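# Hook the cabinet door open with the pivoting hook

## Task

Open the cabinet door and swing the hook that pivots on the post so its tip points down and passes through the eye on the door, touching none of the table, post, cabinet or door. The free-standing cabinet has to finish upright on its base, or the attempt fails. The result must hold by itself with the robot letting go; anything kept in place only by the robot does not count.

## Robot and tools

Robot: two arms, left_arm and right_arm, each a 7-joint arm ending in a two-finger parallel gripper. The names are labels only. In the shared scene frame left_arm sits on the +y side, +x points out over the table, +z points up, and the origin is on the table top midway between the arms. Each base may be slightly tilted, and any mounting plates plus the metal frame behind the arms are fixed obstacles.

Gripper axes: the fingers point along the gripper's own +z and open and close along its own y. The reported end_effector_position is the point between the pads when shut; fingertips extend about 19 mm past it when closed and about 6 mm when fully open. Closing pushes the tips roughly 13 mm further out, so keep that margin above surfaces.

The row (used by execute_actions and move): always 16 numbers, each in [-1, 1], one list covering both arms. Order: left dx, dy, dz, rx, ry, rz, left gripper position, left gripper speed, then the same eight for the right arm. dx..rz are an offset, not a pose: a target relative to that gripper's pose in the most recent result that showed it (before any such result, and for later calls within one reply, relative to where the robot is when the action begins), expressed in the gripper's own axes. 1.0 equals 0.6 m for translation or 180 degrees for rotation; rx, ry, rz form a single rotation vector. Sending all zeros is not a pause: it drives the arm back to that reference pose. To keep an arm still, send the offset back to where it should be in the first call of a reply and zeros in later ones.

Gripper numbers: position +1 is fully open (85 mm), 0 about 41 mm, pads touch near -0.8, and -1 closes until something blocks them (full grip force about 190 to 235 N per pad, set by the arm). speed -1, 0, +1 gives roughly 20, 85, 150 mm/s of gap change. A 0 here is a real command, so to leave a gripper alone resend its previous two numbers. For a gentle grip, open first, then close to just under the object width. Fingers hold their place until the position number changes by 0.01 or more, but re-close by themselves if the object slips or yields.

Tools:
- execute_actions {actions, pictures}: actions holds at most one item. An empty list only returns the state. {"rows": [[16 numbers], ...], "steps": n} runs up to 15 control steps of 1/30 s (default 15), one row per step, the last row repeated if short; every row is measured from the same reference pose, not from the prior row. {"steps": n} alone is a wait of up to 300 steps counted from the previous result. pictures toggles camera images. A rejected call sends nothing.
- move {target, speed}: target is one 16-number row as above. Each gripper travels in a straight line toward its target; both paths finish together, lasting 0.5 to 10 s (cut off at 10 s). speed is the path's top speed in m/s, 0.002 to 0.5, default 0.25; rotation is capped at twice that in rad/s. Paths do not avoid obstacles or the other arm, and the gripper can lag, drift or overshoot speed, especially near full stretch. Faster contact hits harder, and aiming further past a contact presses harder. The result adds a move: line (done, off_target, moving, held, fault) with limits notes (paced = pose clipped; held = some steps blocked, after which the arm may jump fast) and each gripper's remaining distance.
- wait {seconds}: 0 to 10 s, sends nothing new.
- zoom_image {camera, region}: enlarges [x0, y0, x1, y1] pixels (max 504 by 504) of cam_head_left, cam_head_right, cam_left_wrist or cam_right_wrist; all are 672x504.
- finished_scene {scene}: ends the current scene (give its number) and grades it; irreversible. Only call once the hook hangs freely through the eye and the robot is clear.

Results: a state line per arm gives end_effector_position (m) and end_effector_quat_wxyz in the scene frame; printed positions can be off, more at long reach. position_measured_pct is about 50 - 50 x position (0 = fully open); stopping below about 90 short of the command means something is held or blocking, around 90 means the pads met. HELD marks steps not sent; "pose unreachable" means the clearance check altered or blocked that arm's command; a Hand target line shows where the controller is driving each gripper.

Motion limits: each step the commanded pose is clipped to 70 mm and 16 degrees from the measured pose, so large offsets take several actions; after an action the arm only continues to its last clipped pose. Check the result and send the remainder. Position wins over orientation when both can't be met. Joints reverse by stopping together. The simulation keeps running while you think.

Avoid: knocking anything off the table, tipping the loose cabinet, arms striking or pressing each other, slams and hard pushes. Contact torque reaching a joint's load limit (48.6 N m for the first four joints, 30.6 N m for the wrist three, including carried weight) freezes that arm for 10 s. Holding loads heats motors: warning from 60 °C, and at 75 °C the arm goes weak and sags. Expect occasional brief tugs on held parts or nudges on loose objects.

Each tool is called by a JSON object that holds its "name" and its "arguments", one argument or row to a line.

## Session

{"name": "execute_actions", "arguments": {
  "actions": []
}}

Scene clock: 0.00 s of 4360.00 s.
left_arm: end_effector_position=(+0.4762, +0.7453, +0.2597) position_measured_pct=0.0 end_effector_quat_wxyz=(+0.382, -0.024, +0.924, +0.009) | right_arm: end_effector_position=(+0.6327, -0.4644, +0.3367) position_measured_pct=0.0 end_effector_quat_wxyz=(+0.020, -0.537, +0.843, -0.026)
Joint positions: left_arm=[-1.61   0.129  0.861  2.121  2.042  0.335 -1.389] | right_arm=[-0.075  0.428 -0.089  1.24   0.718  1.307  2.277]
Joint velocities: left_arm=[-0.    -0.    -0.     0.001 -0.    -0.001  0.001] | right_arm=[ 0.    -0.     0.    -0.     0.    -0.     0.002]
Motor temperatures (°C, as the motors report them): left_arm=[35 37 30 34 38 38 40] | right_arm=[32 32 30 32 37 38 36]
Hand target (left_arm): +0.476, +0.745, +0.260; +0.382, -0.024, +0.924, +0.009
Hand target (right_arm): +0.633, -0.464, +0.337; +0.020, -0.537, +0.843, -0.026

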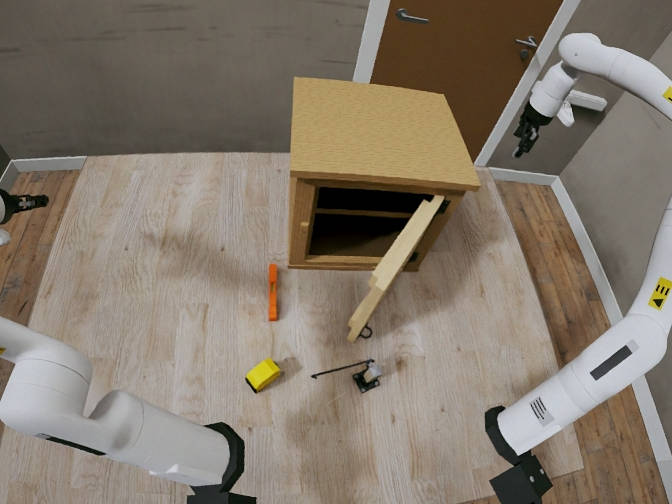

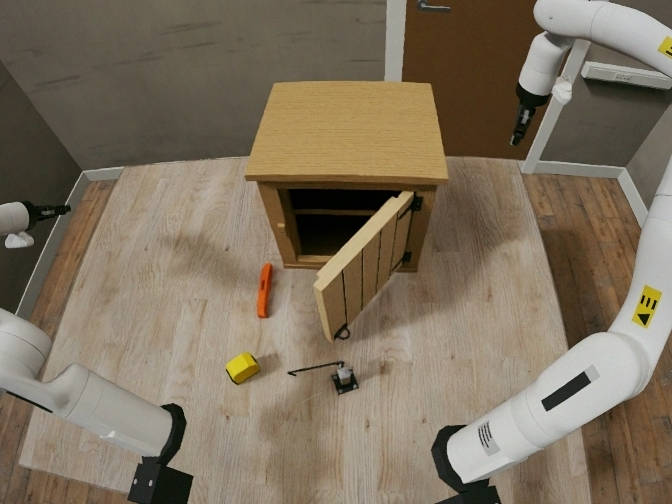

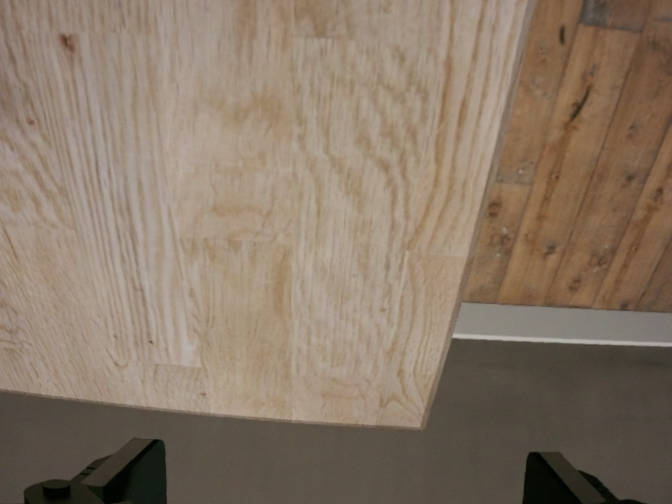

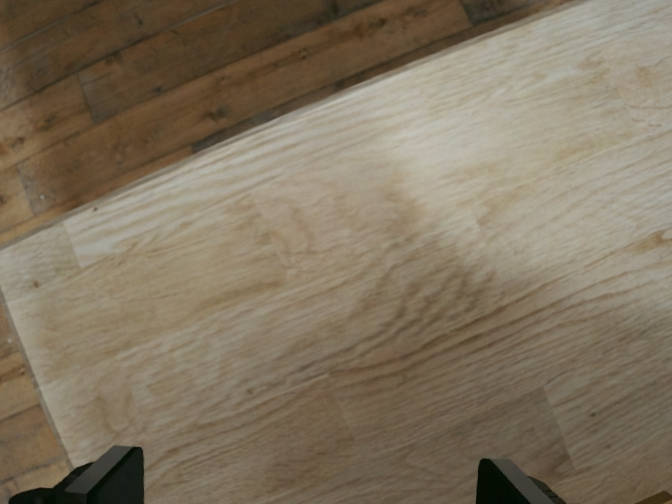

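{"name": "move", "arguments": {
  "target": [-0.017,-0.895,-0.428,0.082,0.240,0.200,1,0, -0.179,0.974,-0.10,-0.004,0.029,0.861,0,0],
  "speed": 0.4
}}

Scene clock: 34.53 s of 4360.00 s.
left_arm: end_effector_position=(+0.3276, +0.2023, +0.4498) position_measured_pct=0.0 end_effector_quat_wxyz=(-0.000, +0.303, +0.953, +0.001) | right_arm: end_effector_position=(+0.1472, -0.1197, +0.3591) position_measured_pct=49.6 end_effector_quat_wxyz=(+0.001, +0.708, +0.706, +0.001)
Joint positions: left_arm=[ 0.392  0.725  1.001  1.723  2.252 -1.691 -0.581] | right_arm=[-1.276  0.628 -0.081  2.086  0.47   1.032 -1.882]
Joint velocities: left_arm=[ 0.004  0.004  0.     0.     0.    -0.001  0.001] | right_arm=[-0.001  0.001 -0.002  0.     0.     0.002 -0.001]
Motor temperatures (°C, as the motors report them): left_arm=[35 37 30 34 38 38 40] | right_arm=[32 33 30 32 37 38 36]
Hand target (left_arm): +0.328, +0.202, +0.450; -0.000, +0.303, +0.953, +0.001
Hand target (right_arm): +0.147, -0.120, +0.359; +0.001, +0.708, +0.707, +0.001
Off the commanded pose (left_arm): 0.002 m, 0 deg.
Off the commanded pose (right_arm): 0.002 m, 0 deg.
After step 90, 27.40 s passed at rest.
move: done

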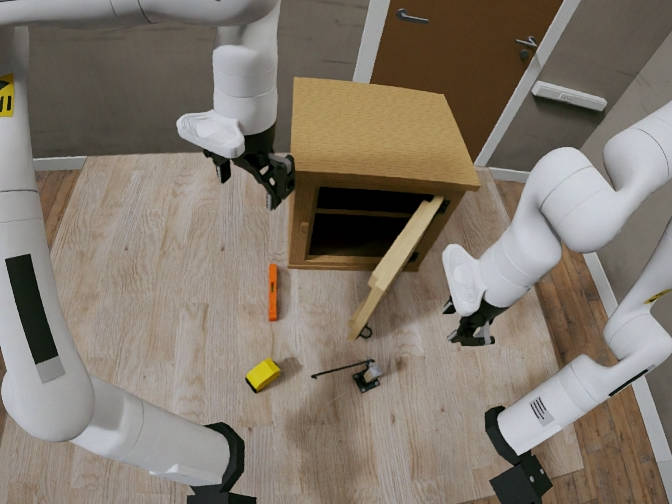

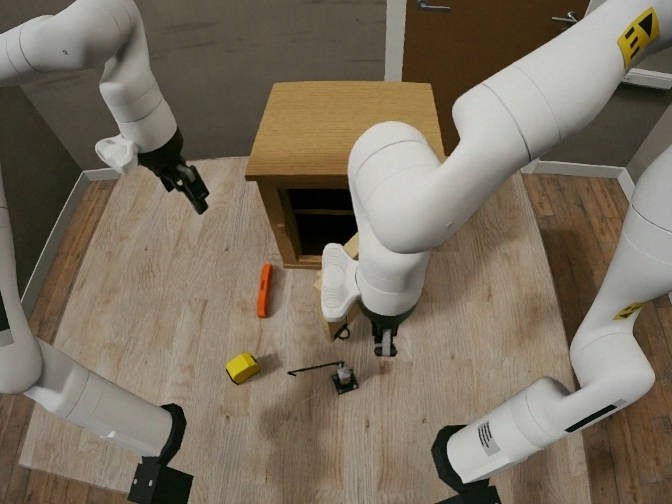

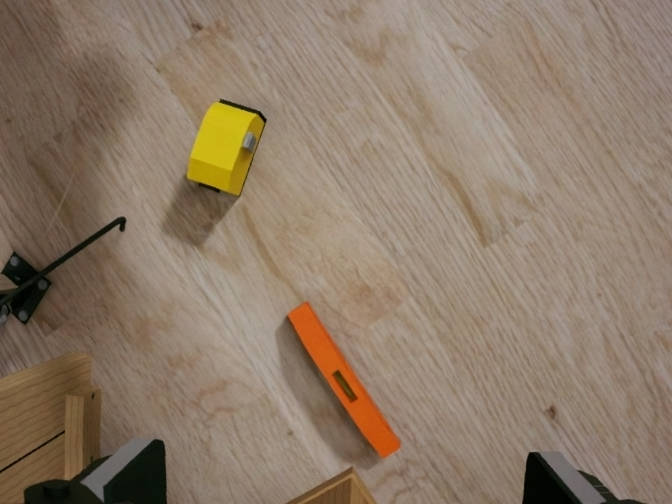

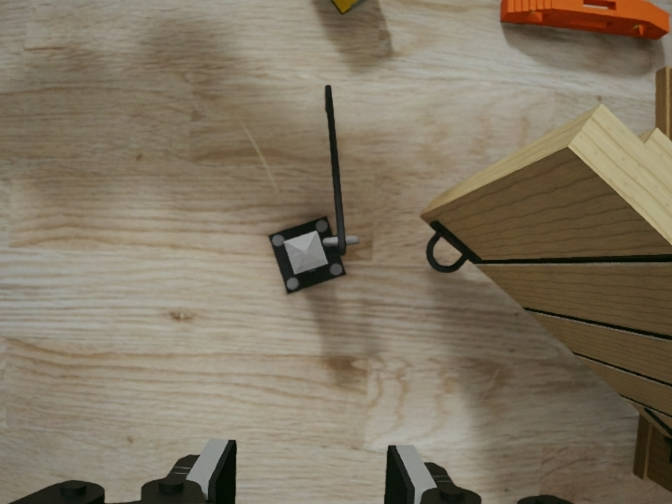

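{"name": "move", "arguments": {
  "target": [-0.203,-0.408,0.083,0,0,0.044,1,0, -0.1,0,0,0,0,0,0,0],
  "speed": 0.3
}}

Scene clock: 47.80 s of 4360.00 s.
left_arm: end_effector_position=(+0.2871, -0.0678, +0.4001) position_measured_pct=0.0 end_effector_quat_wxyz=(-0.000, +0.368, +0.930, +0.001) | right_arm: end_effector_position=(+0.1470, -0.1797, +0.3590) position_measured_pct=49.6 end_effector_quat_wxyz=(+0.001, +0.708, +0.706, +0.001)
Joint positions: left_arm=[ 0.852  1.294  0.837  1.138  2.052 -1.704 -0.626] | right_arm=[-1.271  0.488 -0.09   2.232  0.461  1.025 -1.883]
Joint velocities: left_arm=[ 0.004  0.005 -0.    -0.001  0.    -0.001 -0.002] | right_arm=[-0.    -0.     0.001  0.     0.     0.002  0.   ]
Motor temperatures (°C, as the motors report them): left_arm=[35 37 30 34 38 38 40] | right_arm=[32 32 30 32 37 38 36]
Hand target (left_arm): +0.287, -0.068, +0.400; -0.000, +0.368, +0.930, +0.001
Hand target (right_arm): +0.147, -0.180, +0.359; +0.001, +0.708, +0.706, +0.001
Off the commanded pose (left_arm): 0.002 m, 0 deg.
Off the commanded pose (right_arm): 0.000 m, 0 deg.
After step 90, 8.70 s passed at rest.
move: done

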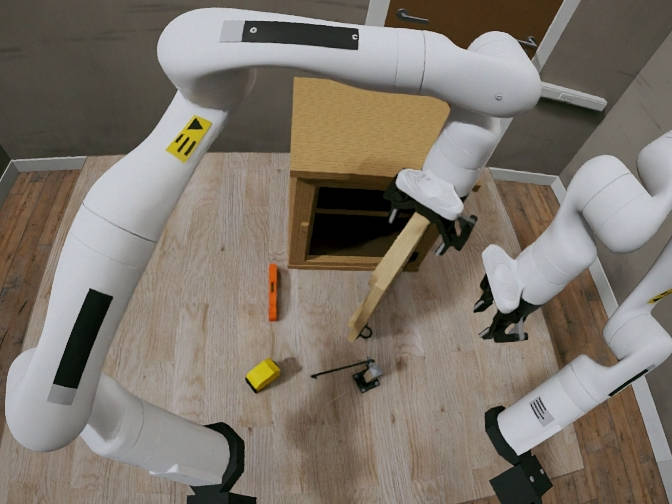

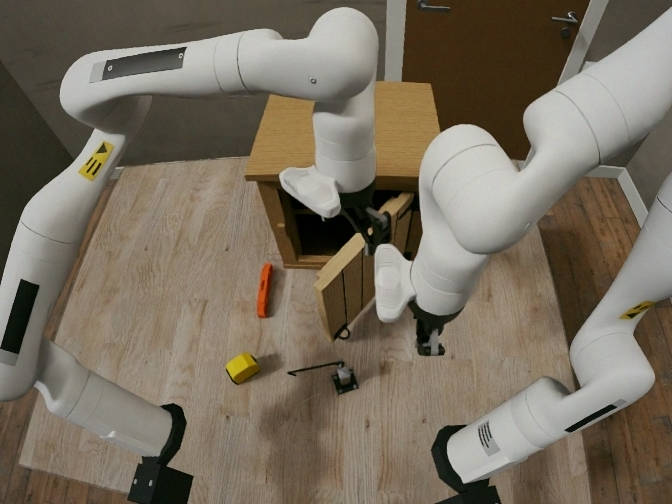

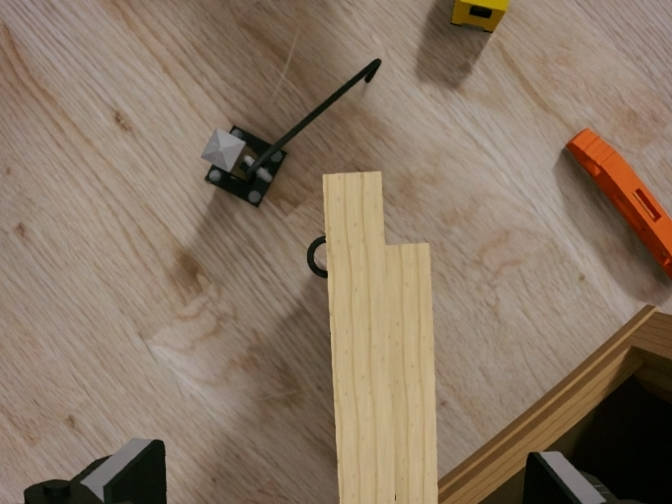

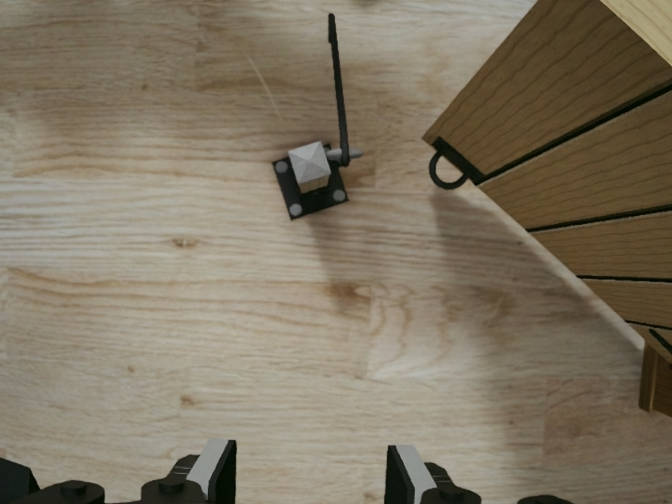

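{"name": "move", "arguments": {
  "target": [0.05,0.025,0,0,0,0,1,0, 0,0,0,0,0,0,0,0],
  "speed": 0.15
}}

{"name": "move", "arguments": {
  "target": [0,0,0.175,0,0,0,0.2,-0.5, 0,0,0,0,0,0,0,0],
  "speed": 0.1
}}

{"name": "move", "arguments": {
  "target": [-0.0157,0.057,0,0,0,0.061,0.2,-0.5, 0,0,0,0,0,0,0,0],
  "speed": 0.08
}}

{"name": "move", "arguments": {
  "target": [-0.0157,0.057,0,0,0,0.061,0.2,-0.5, 0,0,0,0,0,0,0,0],
  "speed": 0.08
}}

Scene clock: 59.47 s of 4360.00 s.
left_arm: end_effector_position=(+0.2751, -0.0365, +0.3999) position_measured_pct=0.0 end_effector_quat_wxyz=(-0.000, +0.368, +0.930, +0.001) | right_arm: end_effector_position=(+0.1470, -0.1797, +0.3590) position_measured_pct=49.6 end_effector_quat_wxyz=(+0.001, +0.708, +0.706, +0.001)
Joint positions: left_arm=[ 0.808  1.232  0.854  1.289  2.077 -1.676 -0.553] | right_arm=[-1.271  0.488 -0.09   2.232  0.461  1.025 -1.883]
Joint velocities: left_arm=[-0.004 -0.005  0.     0.005 -0.001  0.001  0.001] | right_arm=[-0.    -0.     0.     0.     0.    -0.002  0.002]
Motor temperatures (°C, as the motors report them): left_arm=[35 38 30 34 38 38 40] | right_arm=[32 32 30 32 37 38 36]
Hand target (left_arm): +0.275, -0.036, +0.400; -0.000, +0.368, +0.930, +0.001
Hand target (right_arm): +0.147, -0.180, +0.359; +0.001, +0.708, +0.706, +0.001
Off the commanded pose (left_arm): 0.000 m, 0 deg.
Off the commanded pose (right_arm): 0.000 m, 0 deg.
After step 90, 7.90 s passed at rest.
move: done

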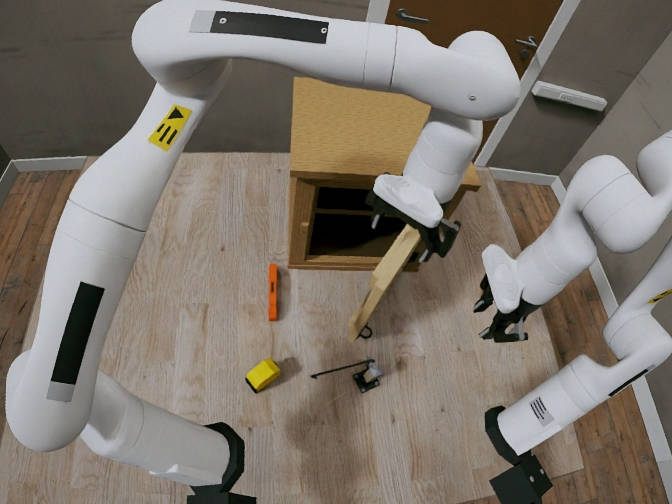

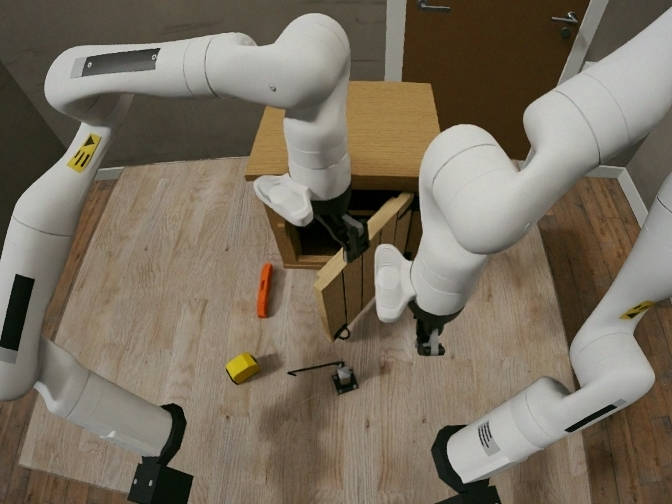

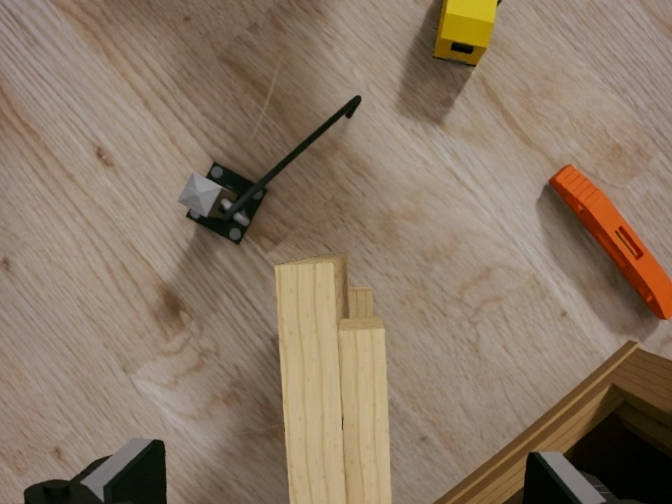

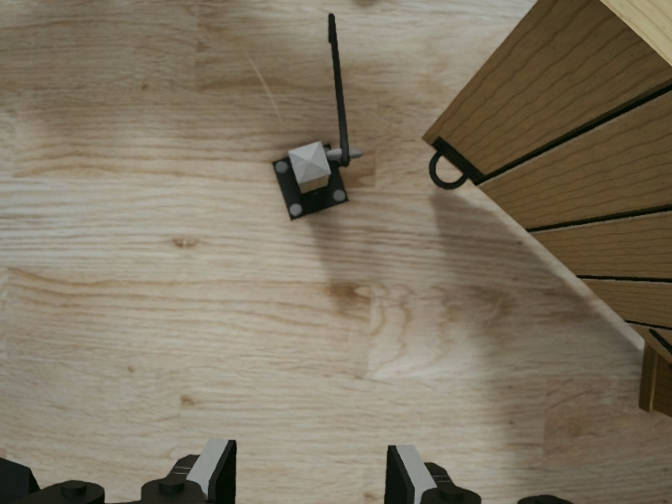

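Scene clock: 60.83 s of 4360.00 s.
left_arm: end_effector_position=(+0.2755, -0.0365, +0.2951) position_measured_pct=40.1 end_effector_quat_wxyz=(-0.000, +0.368, +0.930, +0.001) | right_arm: end_effector_position=(+0.1470, -0.1797, +0.3590) position_measured_pct=49.6 end_effector_quat_wxyz=(+0.001, +0.708, +0.706, +0.001)
Joint positions: left_arm=[ 0.708  1.323  0.784  1.453  1.969 -1.497 -0.466] | right_arm=[-1.271  0.488 -0.09   2.232  0.461  1.025 -1.883]
Joint velocities: left_arm=[-0.002  0.002 -0.001  0.001  0.    -0.001 -0.003] | right_arm=[-0.     0.     0.     0.    -0.     0.001 -0.001]
Motor temperatures (°C, as the motors report them): left_arm=[35 38 30 34 38 38 40] | right_arm=[32 32 30 32 37 38 36]
Hand target (left_arm): +0.276, -0.036, +0.295; -0.000, +0.368, +0.930, +0.001
Hand target (right_arm): +0.147, -0.180, +0.359; +0.001, +0.708, +0.706, +0.001
Off the commanded pose (left_arm): 0.001 m, 0 deg.
Off the commanded pose (right_arm): 0.000 m, 0 deg.
move: done

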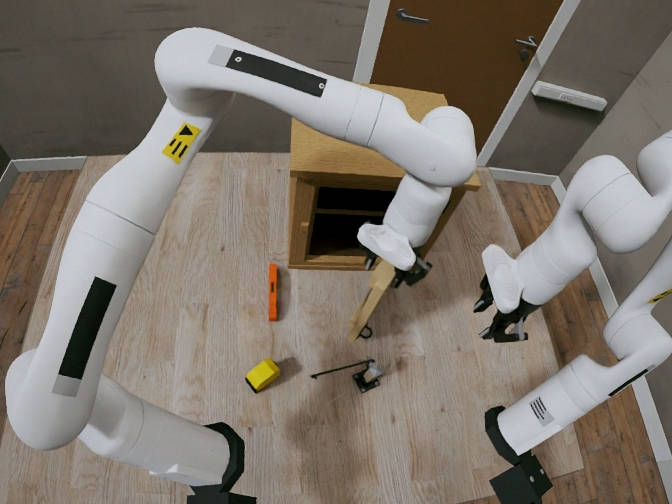

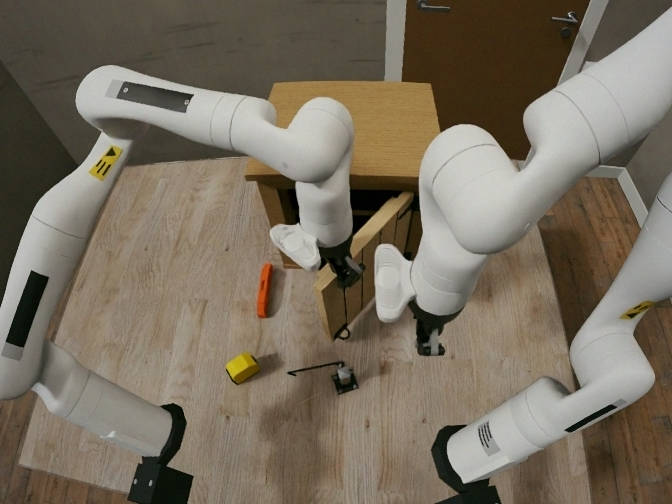

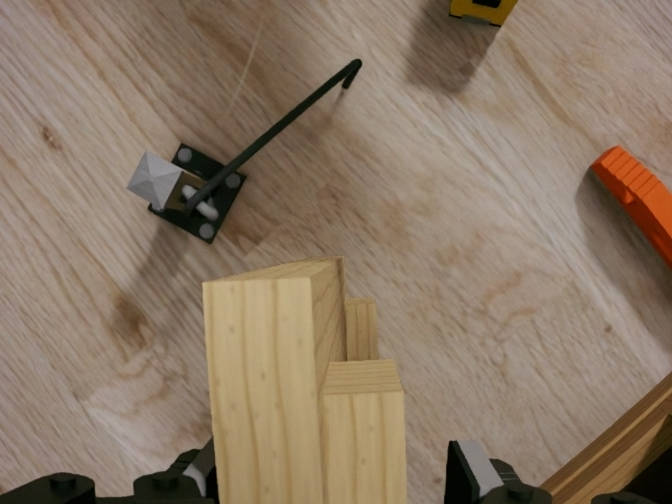

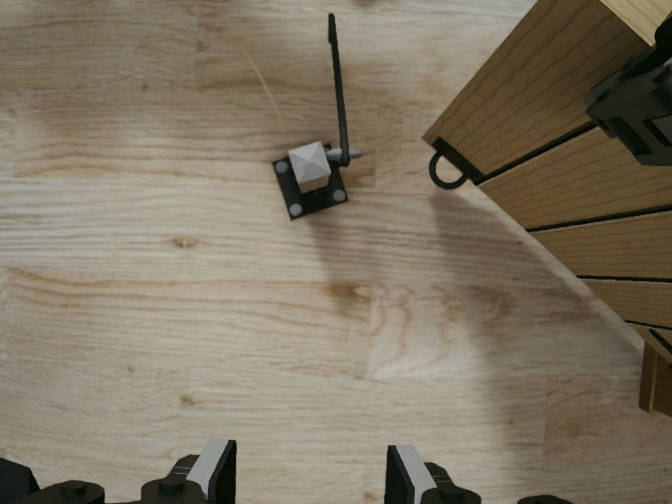

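Scene clock: 62.30 s of 4360.00 s.
left_arm: end_effector_position=(+0.3056, -0.0181, +0.2953) position_measured_pct=40.1 end_effector_quat_wxyz=(-0.000, +0.455, +0.890, +0.001) | right_arm: end_effector_position=(+0.1470, -0.1797, +0.3590) position_measured_pct=49.6 end_effector_quat_wxyz=(+0.001, +0.708, +0.706, +0.001)
Joint positions: left_arm=[ 0.642  1.3    0.809  1.458  1.942 -1.523 -0.709] | right_arm=[-1.271  0.488 -0.09   2.232  0.461  1.025 -1.883]
Joint velocities: left_arm=[-0.002 -0.001 -0.    -0.     0.001 -0.001 -0.003] | right_arm=[-0.     0.     0.     0.    -0.     0.001  0.   ]
Motor temperatures (°C, as the motors report them): left_arm=[36 38 30 34 38 38 40] | right_arm=[32 32 30 32 37 38 36]
Hand target (left_arm): +0.306, -0.018, +0.295; -0.000, +0.455, +0.890, +0.001
Hand target (right_arm): +0.147, -0.180, +0.359; +0.001, +0.708, +0.706, +0.001
Off the commanded pose (left_arm): 0.000 m, 0 deg.
Off the commanded pose (right_arm): 0.000 m, 0 deg.
move: done

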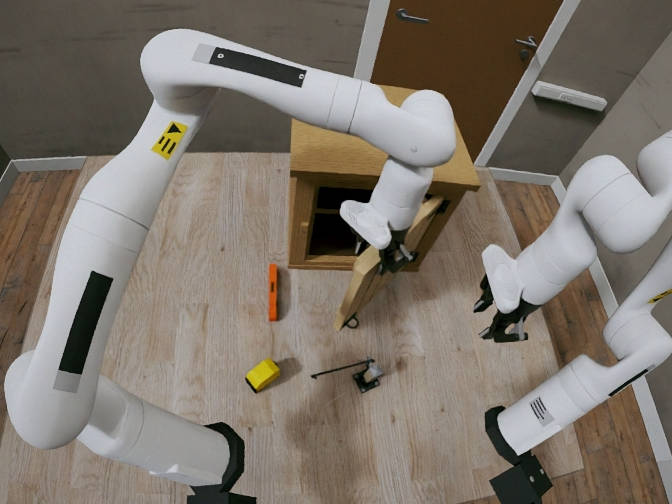

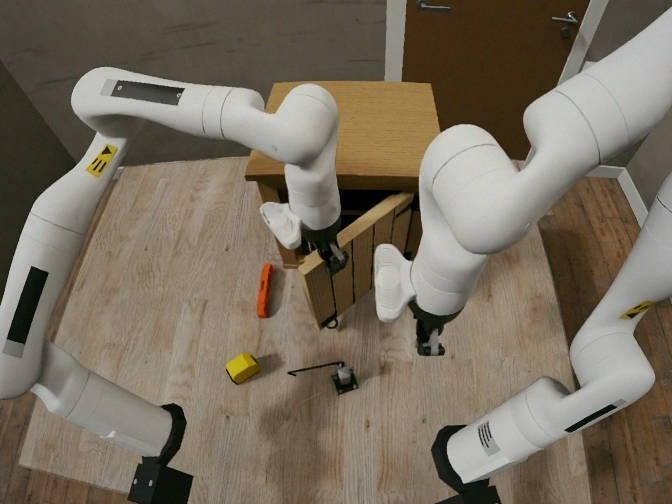

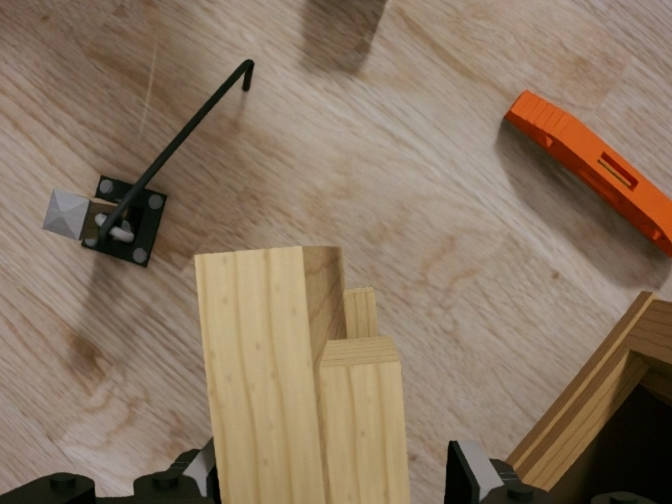

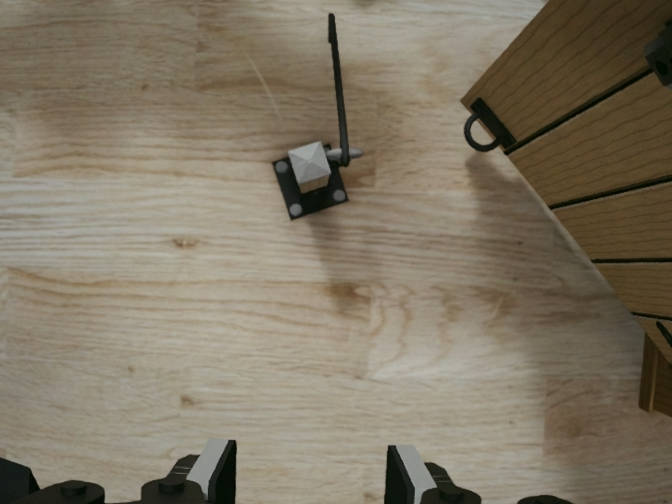

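Scene clock: 63.77 s of 4360.00 s.
left_arm: end_effector_position=(+0.3387, -0.0057, +0.2955) position_measured_pct=40.1 end_effector_quat_wxyz=(-0.000, +0.538, +0.843, +0.001) | right_arm: end_effector_position=(+0.1470, -0.1797, +0.3590) position_measured_pct=49.6 end_effector_quat_wxyz=(+0.001, +0.708, +0.706, +0.001)
Joint positions: left_arm=[ 0.587  1.29   0.832  1.425  1.915 -1.554 -0.972] | right_arm=[-1.271  0.488 -0.09   2.232  0.461  1.025 -1.883]
Joint velocities: left_arm=[-0.002 -0.    -0.     0.     0.001  0.001 -0.003] | right_arm=[-0.    -0.     0.    -0.    -0.001  0.001  0.   ]
Motor temperatures (°C, as the motors report them): left_arm=[36 38 30 34 38 38 40] | right_arm=[32 32 30 32 37 38 36]
Hand target (left_arm): +0.339, -0.006, +0.295; -0.000, +0.538, +0.843, +0.001
Hand target (right_arm): +0.147, -0.180, +0.359; +0.001, +0.708, +0.706, +0.001
Off the commanded pose (left_arm): 0.000 m, 0 deg.
Off the commanded pose (right_arm): 0.000 m, 0 deg.
move: done

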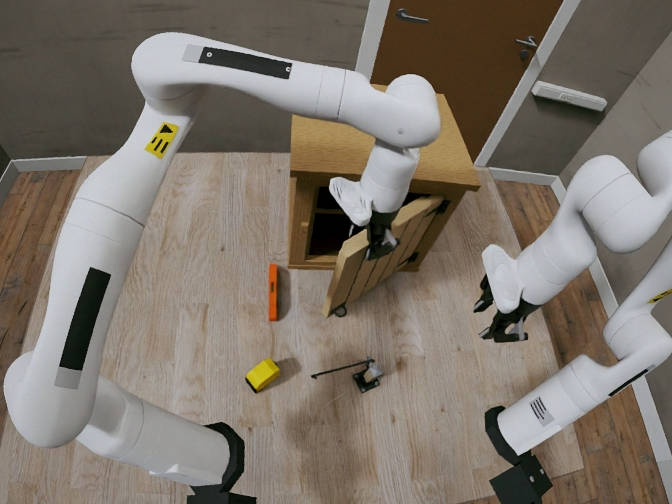

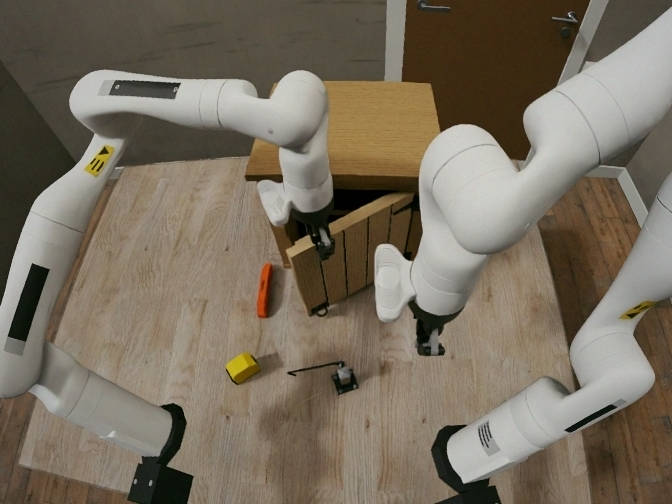

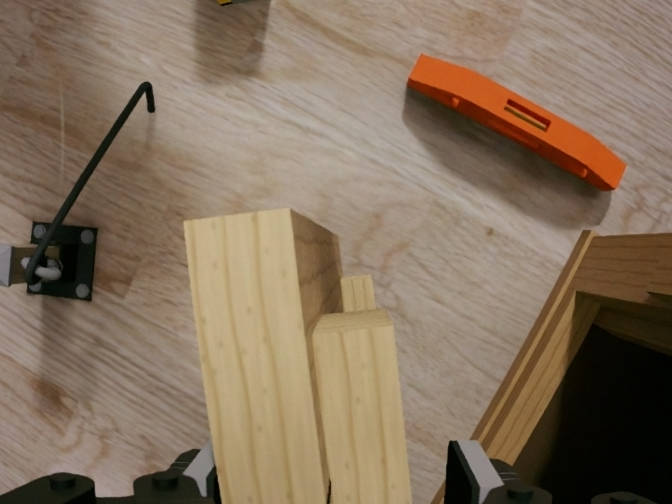

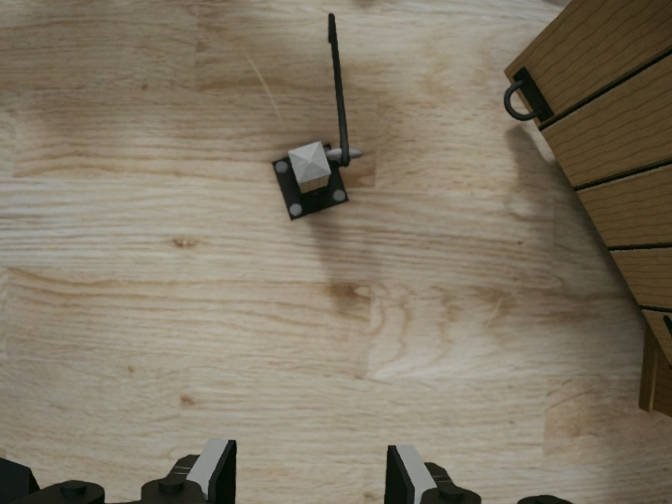

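{"name": "execute_actions", "arguments": {
  "actions": []
}}

Scene clock: 98.47 s of 4360.00 s.
left_arm: end_effector_position=(+0.3388, -0.0057, +0.2954) position_measured_pct=40.1 end_effector_quat_wxyz=(-0.000, +0.538, +0.843, +0.001) | right_arm: end_effector_position=(+0.1470, -0.1797, +0.3590) position_measured_pct=49.6 end_effector_quat_wxyz=(+0.001, +0.708, +0.706, +0.001)
Joint positions: left_arm=[ 0.587  1.29   0.832  1.425  1.915 -1.554 -0.973] | right_arm=[-1.271  0.488 -0.09   2.232  0.461  1.025 -1.883]
Joint velocities: left_arm=[-0.001 -0.    -0.     0.     0.001  0.002  0.   ] | right_arm=[-0.     0.     0.    -0.     0.     0.001 -0.   ]
Motor temperatures (°C, as the motors report them): left_arm=[36 39 31 34 38 38 40] | right_arm=[32 32 30 32 37 38 36]
Hand target (left_arm): +0.339, -0.006, +0.295; -0.000, +0.538, +0.843, +0.001
Hand target (right_arm): +0.147, -0.180, +0.359; +0.001, +0.708, +0.706, +0.001
Off the commanded pose (left_arm): 0.000 m, 0 deg.
Off the commanded pose (right_arm): 0.000 m, 0 deg.
Steps of this call (steps 1 to 90: nothing new was sent; then 31.70 s passed at rest). Readings (end_effector_position | what the end effector reports):
1: left_arm (+0.3388, -0.0057, +0.2954) | right_arm (+0.1470, -0.1797, +0.3590) | left_arm position_measured_pct=40.1 | right_arm position_measured_pct=49.6
2: left_arm (+0.3388, -0.0057, +0.2954) | right_arm (+0.1470, -0.1797, +0.3590) | left_arm position_measured_pct=40.1 | right_arm position_measured_pct=49.6
4: left_arm (+0.3388, -0.0057, +0.2954) | right_arm (+0.1470, -0.1797, +0.3590) | left_arm position_measured_pct=40.1 | right_arm position_measured_pct=49.6
8: left_arm (+0.3388, -0.0057, +0.2954) | right_arm (+0.1470, -0.1797, +0.3590) | left_arm position_measured_pct=40.1 | right_arm position_measured_pct=49.6
90: the state above

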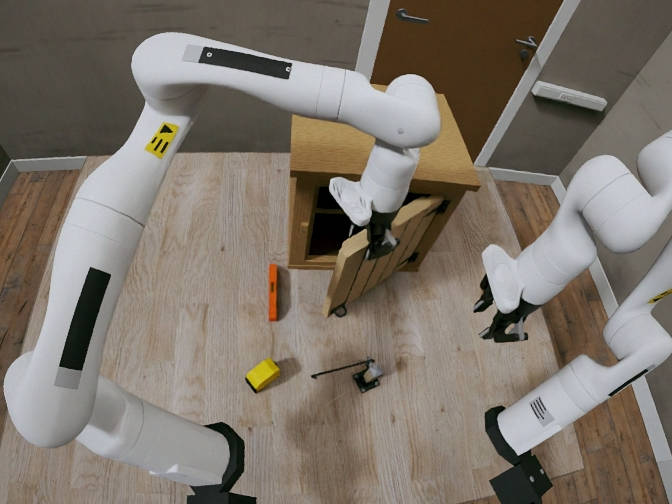

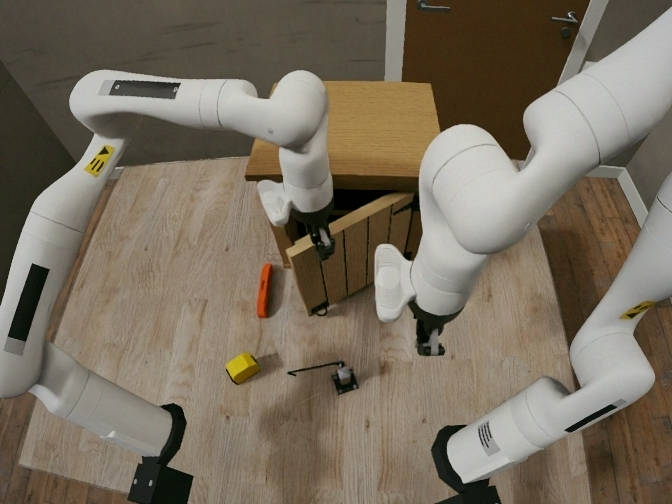

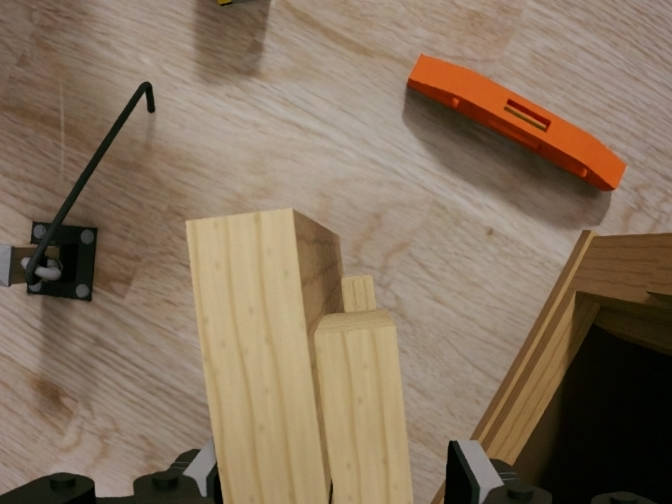

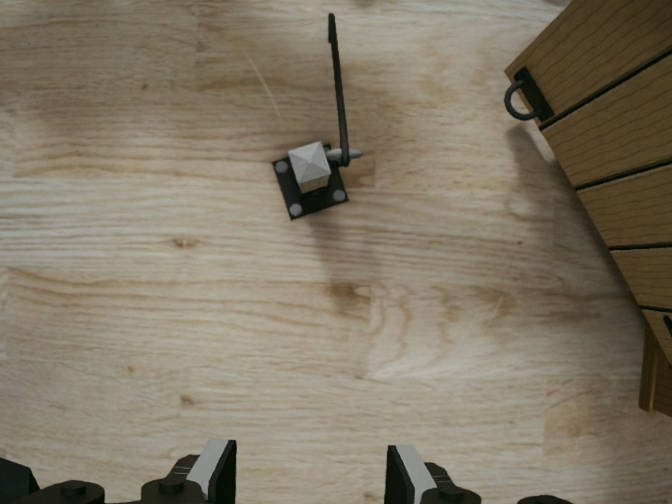

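{"name": "move", "arguments": {
  "target": [0,0,0,0,0,0,0.2,-0.5, 0.313,0.0117,0.348,0.005,0.1667,-0.022,0,0],
  "speed": 0.25
}}

Scene clock: 106.17 s of 4360.00 s.
left_arm: end_effector_position=(+0.3388, -0.0057, +0.2954) position_measured_pct=40.1 end_effector_quat_wxyz=(-0.000, +0.538, +0.843, +0.001) | right_arm: end_effector_position=(+0.1552, +0.0081, +0.1516) position_measured_pct=49.6 end_effector_quat_wxyz=(-0.187, +0.659, +0.706, +0.179)
Joint positions: left_arm=[ 0.587  1.29   0.832  1.425  1.915 -1.554 -0.973] | right_arm=[-1.51   1.446  0.739  2.381  0.672 -0.755 -1.928]
Joint velocities: left_arm=[ 0.    -0.    -0.     0.003  0.001  0.002  0.001] | right_arm=[-0.002  0.006 -0.002  0.001 -0.004  0.002  0.002]
Motor temperatures (°C, as the motors report them): left_arm=[36 39 31 34 38 38 40] | right_arm=[32 32 30 32 37 38 36]
Hand target (left_arm): +0.339, -0.006, +0.295; -0.000, +0.538, +0.843, +0.001
Hand target (right_arm): +0.155, +0.008, +0.151; -0.187, +0.659, +0.706, +0.179
Off the commanded pose (left_arm): 0.000 m, 0 deg.
Off the commanded pose (right_arm): 0.002 m, 0 deg.
After step 90, 2.33 s passed at rest.
move: done

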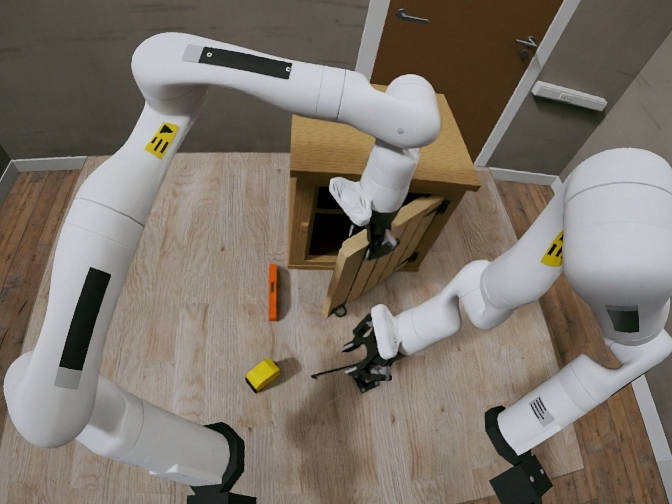

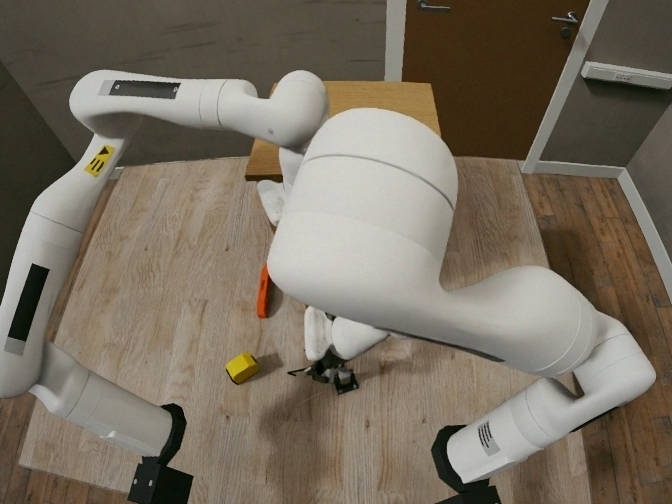

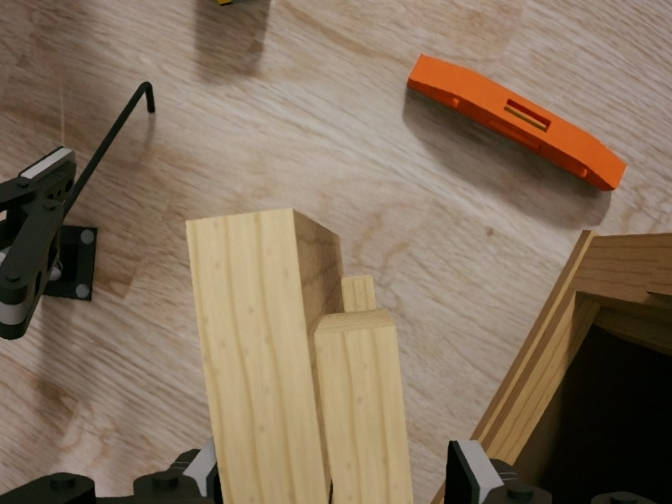

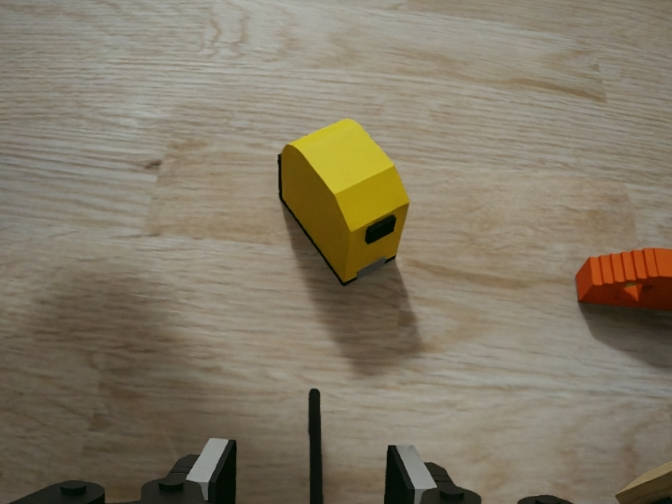

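{"name": "move", "arguments": {
  "target": [0,0,0,0,0,0,0.2,-0.5, -0.0917,0,0.1588,0,0,0,0,0],
  "speed": 0.1
}}

Scene clock: 111.73 s of 4360.00 s.
left_arm: end_effector_position=(+0.3388, -0.0057, +0.2954) position_measured_pct=40.1 end_effector_quat_wxyz=(-0.000, +0.538, +0.843, +0.001) | right_arm: end_effector_position=(+0.1565, +0.0128, +0.0458) position_measured_pct=49.6 end_effector_quat_wxyz=(-0.190, +0.657, +0.706, +0.184)
Joint positions: left_arm=[ 0.587  1.29   0.832  1.425  1.915 -1.554 -0.973] | right_arm=[-1.384  1.769  0.702  2.278  0.483 -0.98  -1.817]
Joint velocities: left_arm=[-0.001 -0.     0.    -0.001  0.     0.    -0.001] | right_arm=[-0.001  0.002  0.003 -0.001 -0.    -0.002  0.001]
Motor temperatures (°C, as the motors report them): left_arm=[36 39 31 34 38 38 40] | right_arm=[32 32 30 32 37 38 36]
Hand target (left_arm): +0.339, -0.006, +0.295; -0.000, +0.538, +0.843, +0.001
Hand target (right_arm): +0.156, +0.008, +0.042; -0.187, +0.659, +0.707, +0.179
Off the commanded pose (left_arm): 0.000 m, 0 deg.
Off the commanded pose (right_arm): 0.006 m, 1 deg.
After step 90, 1.10 s passed at rest.
move: off_target (right_arm)

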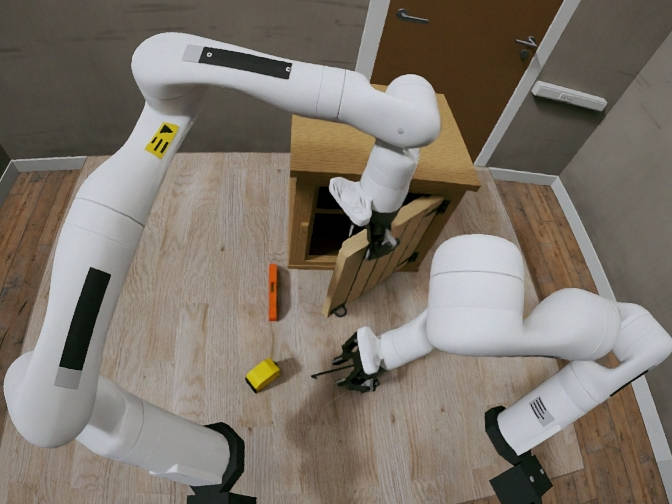

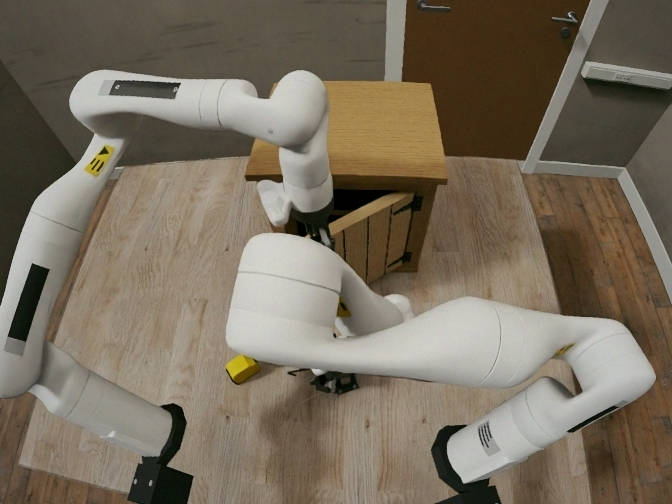

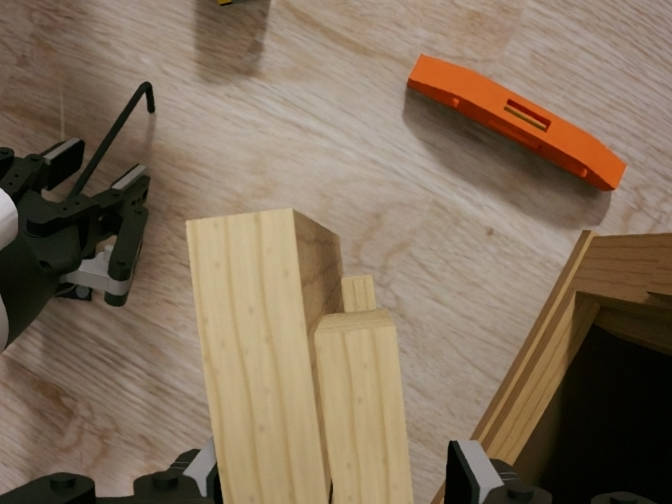

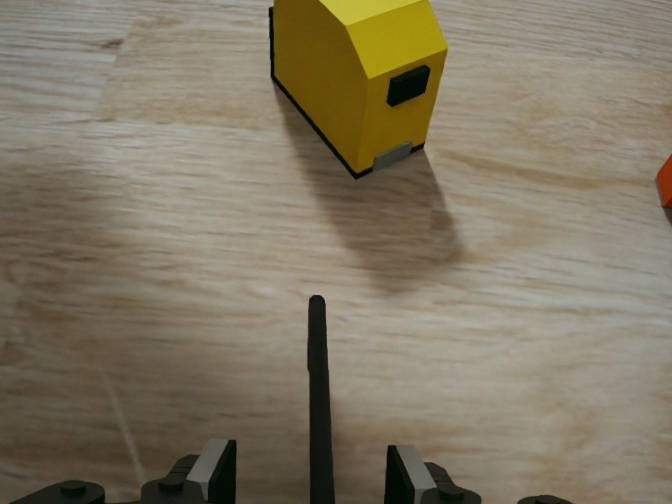

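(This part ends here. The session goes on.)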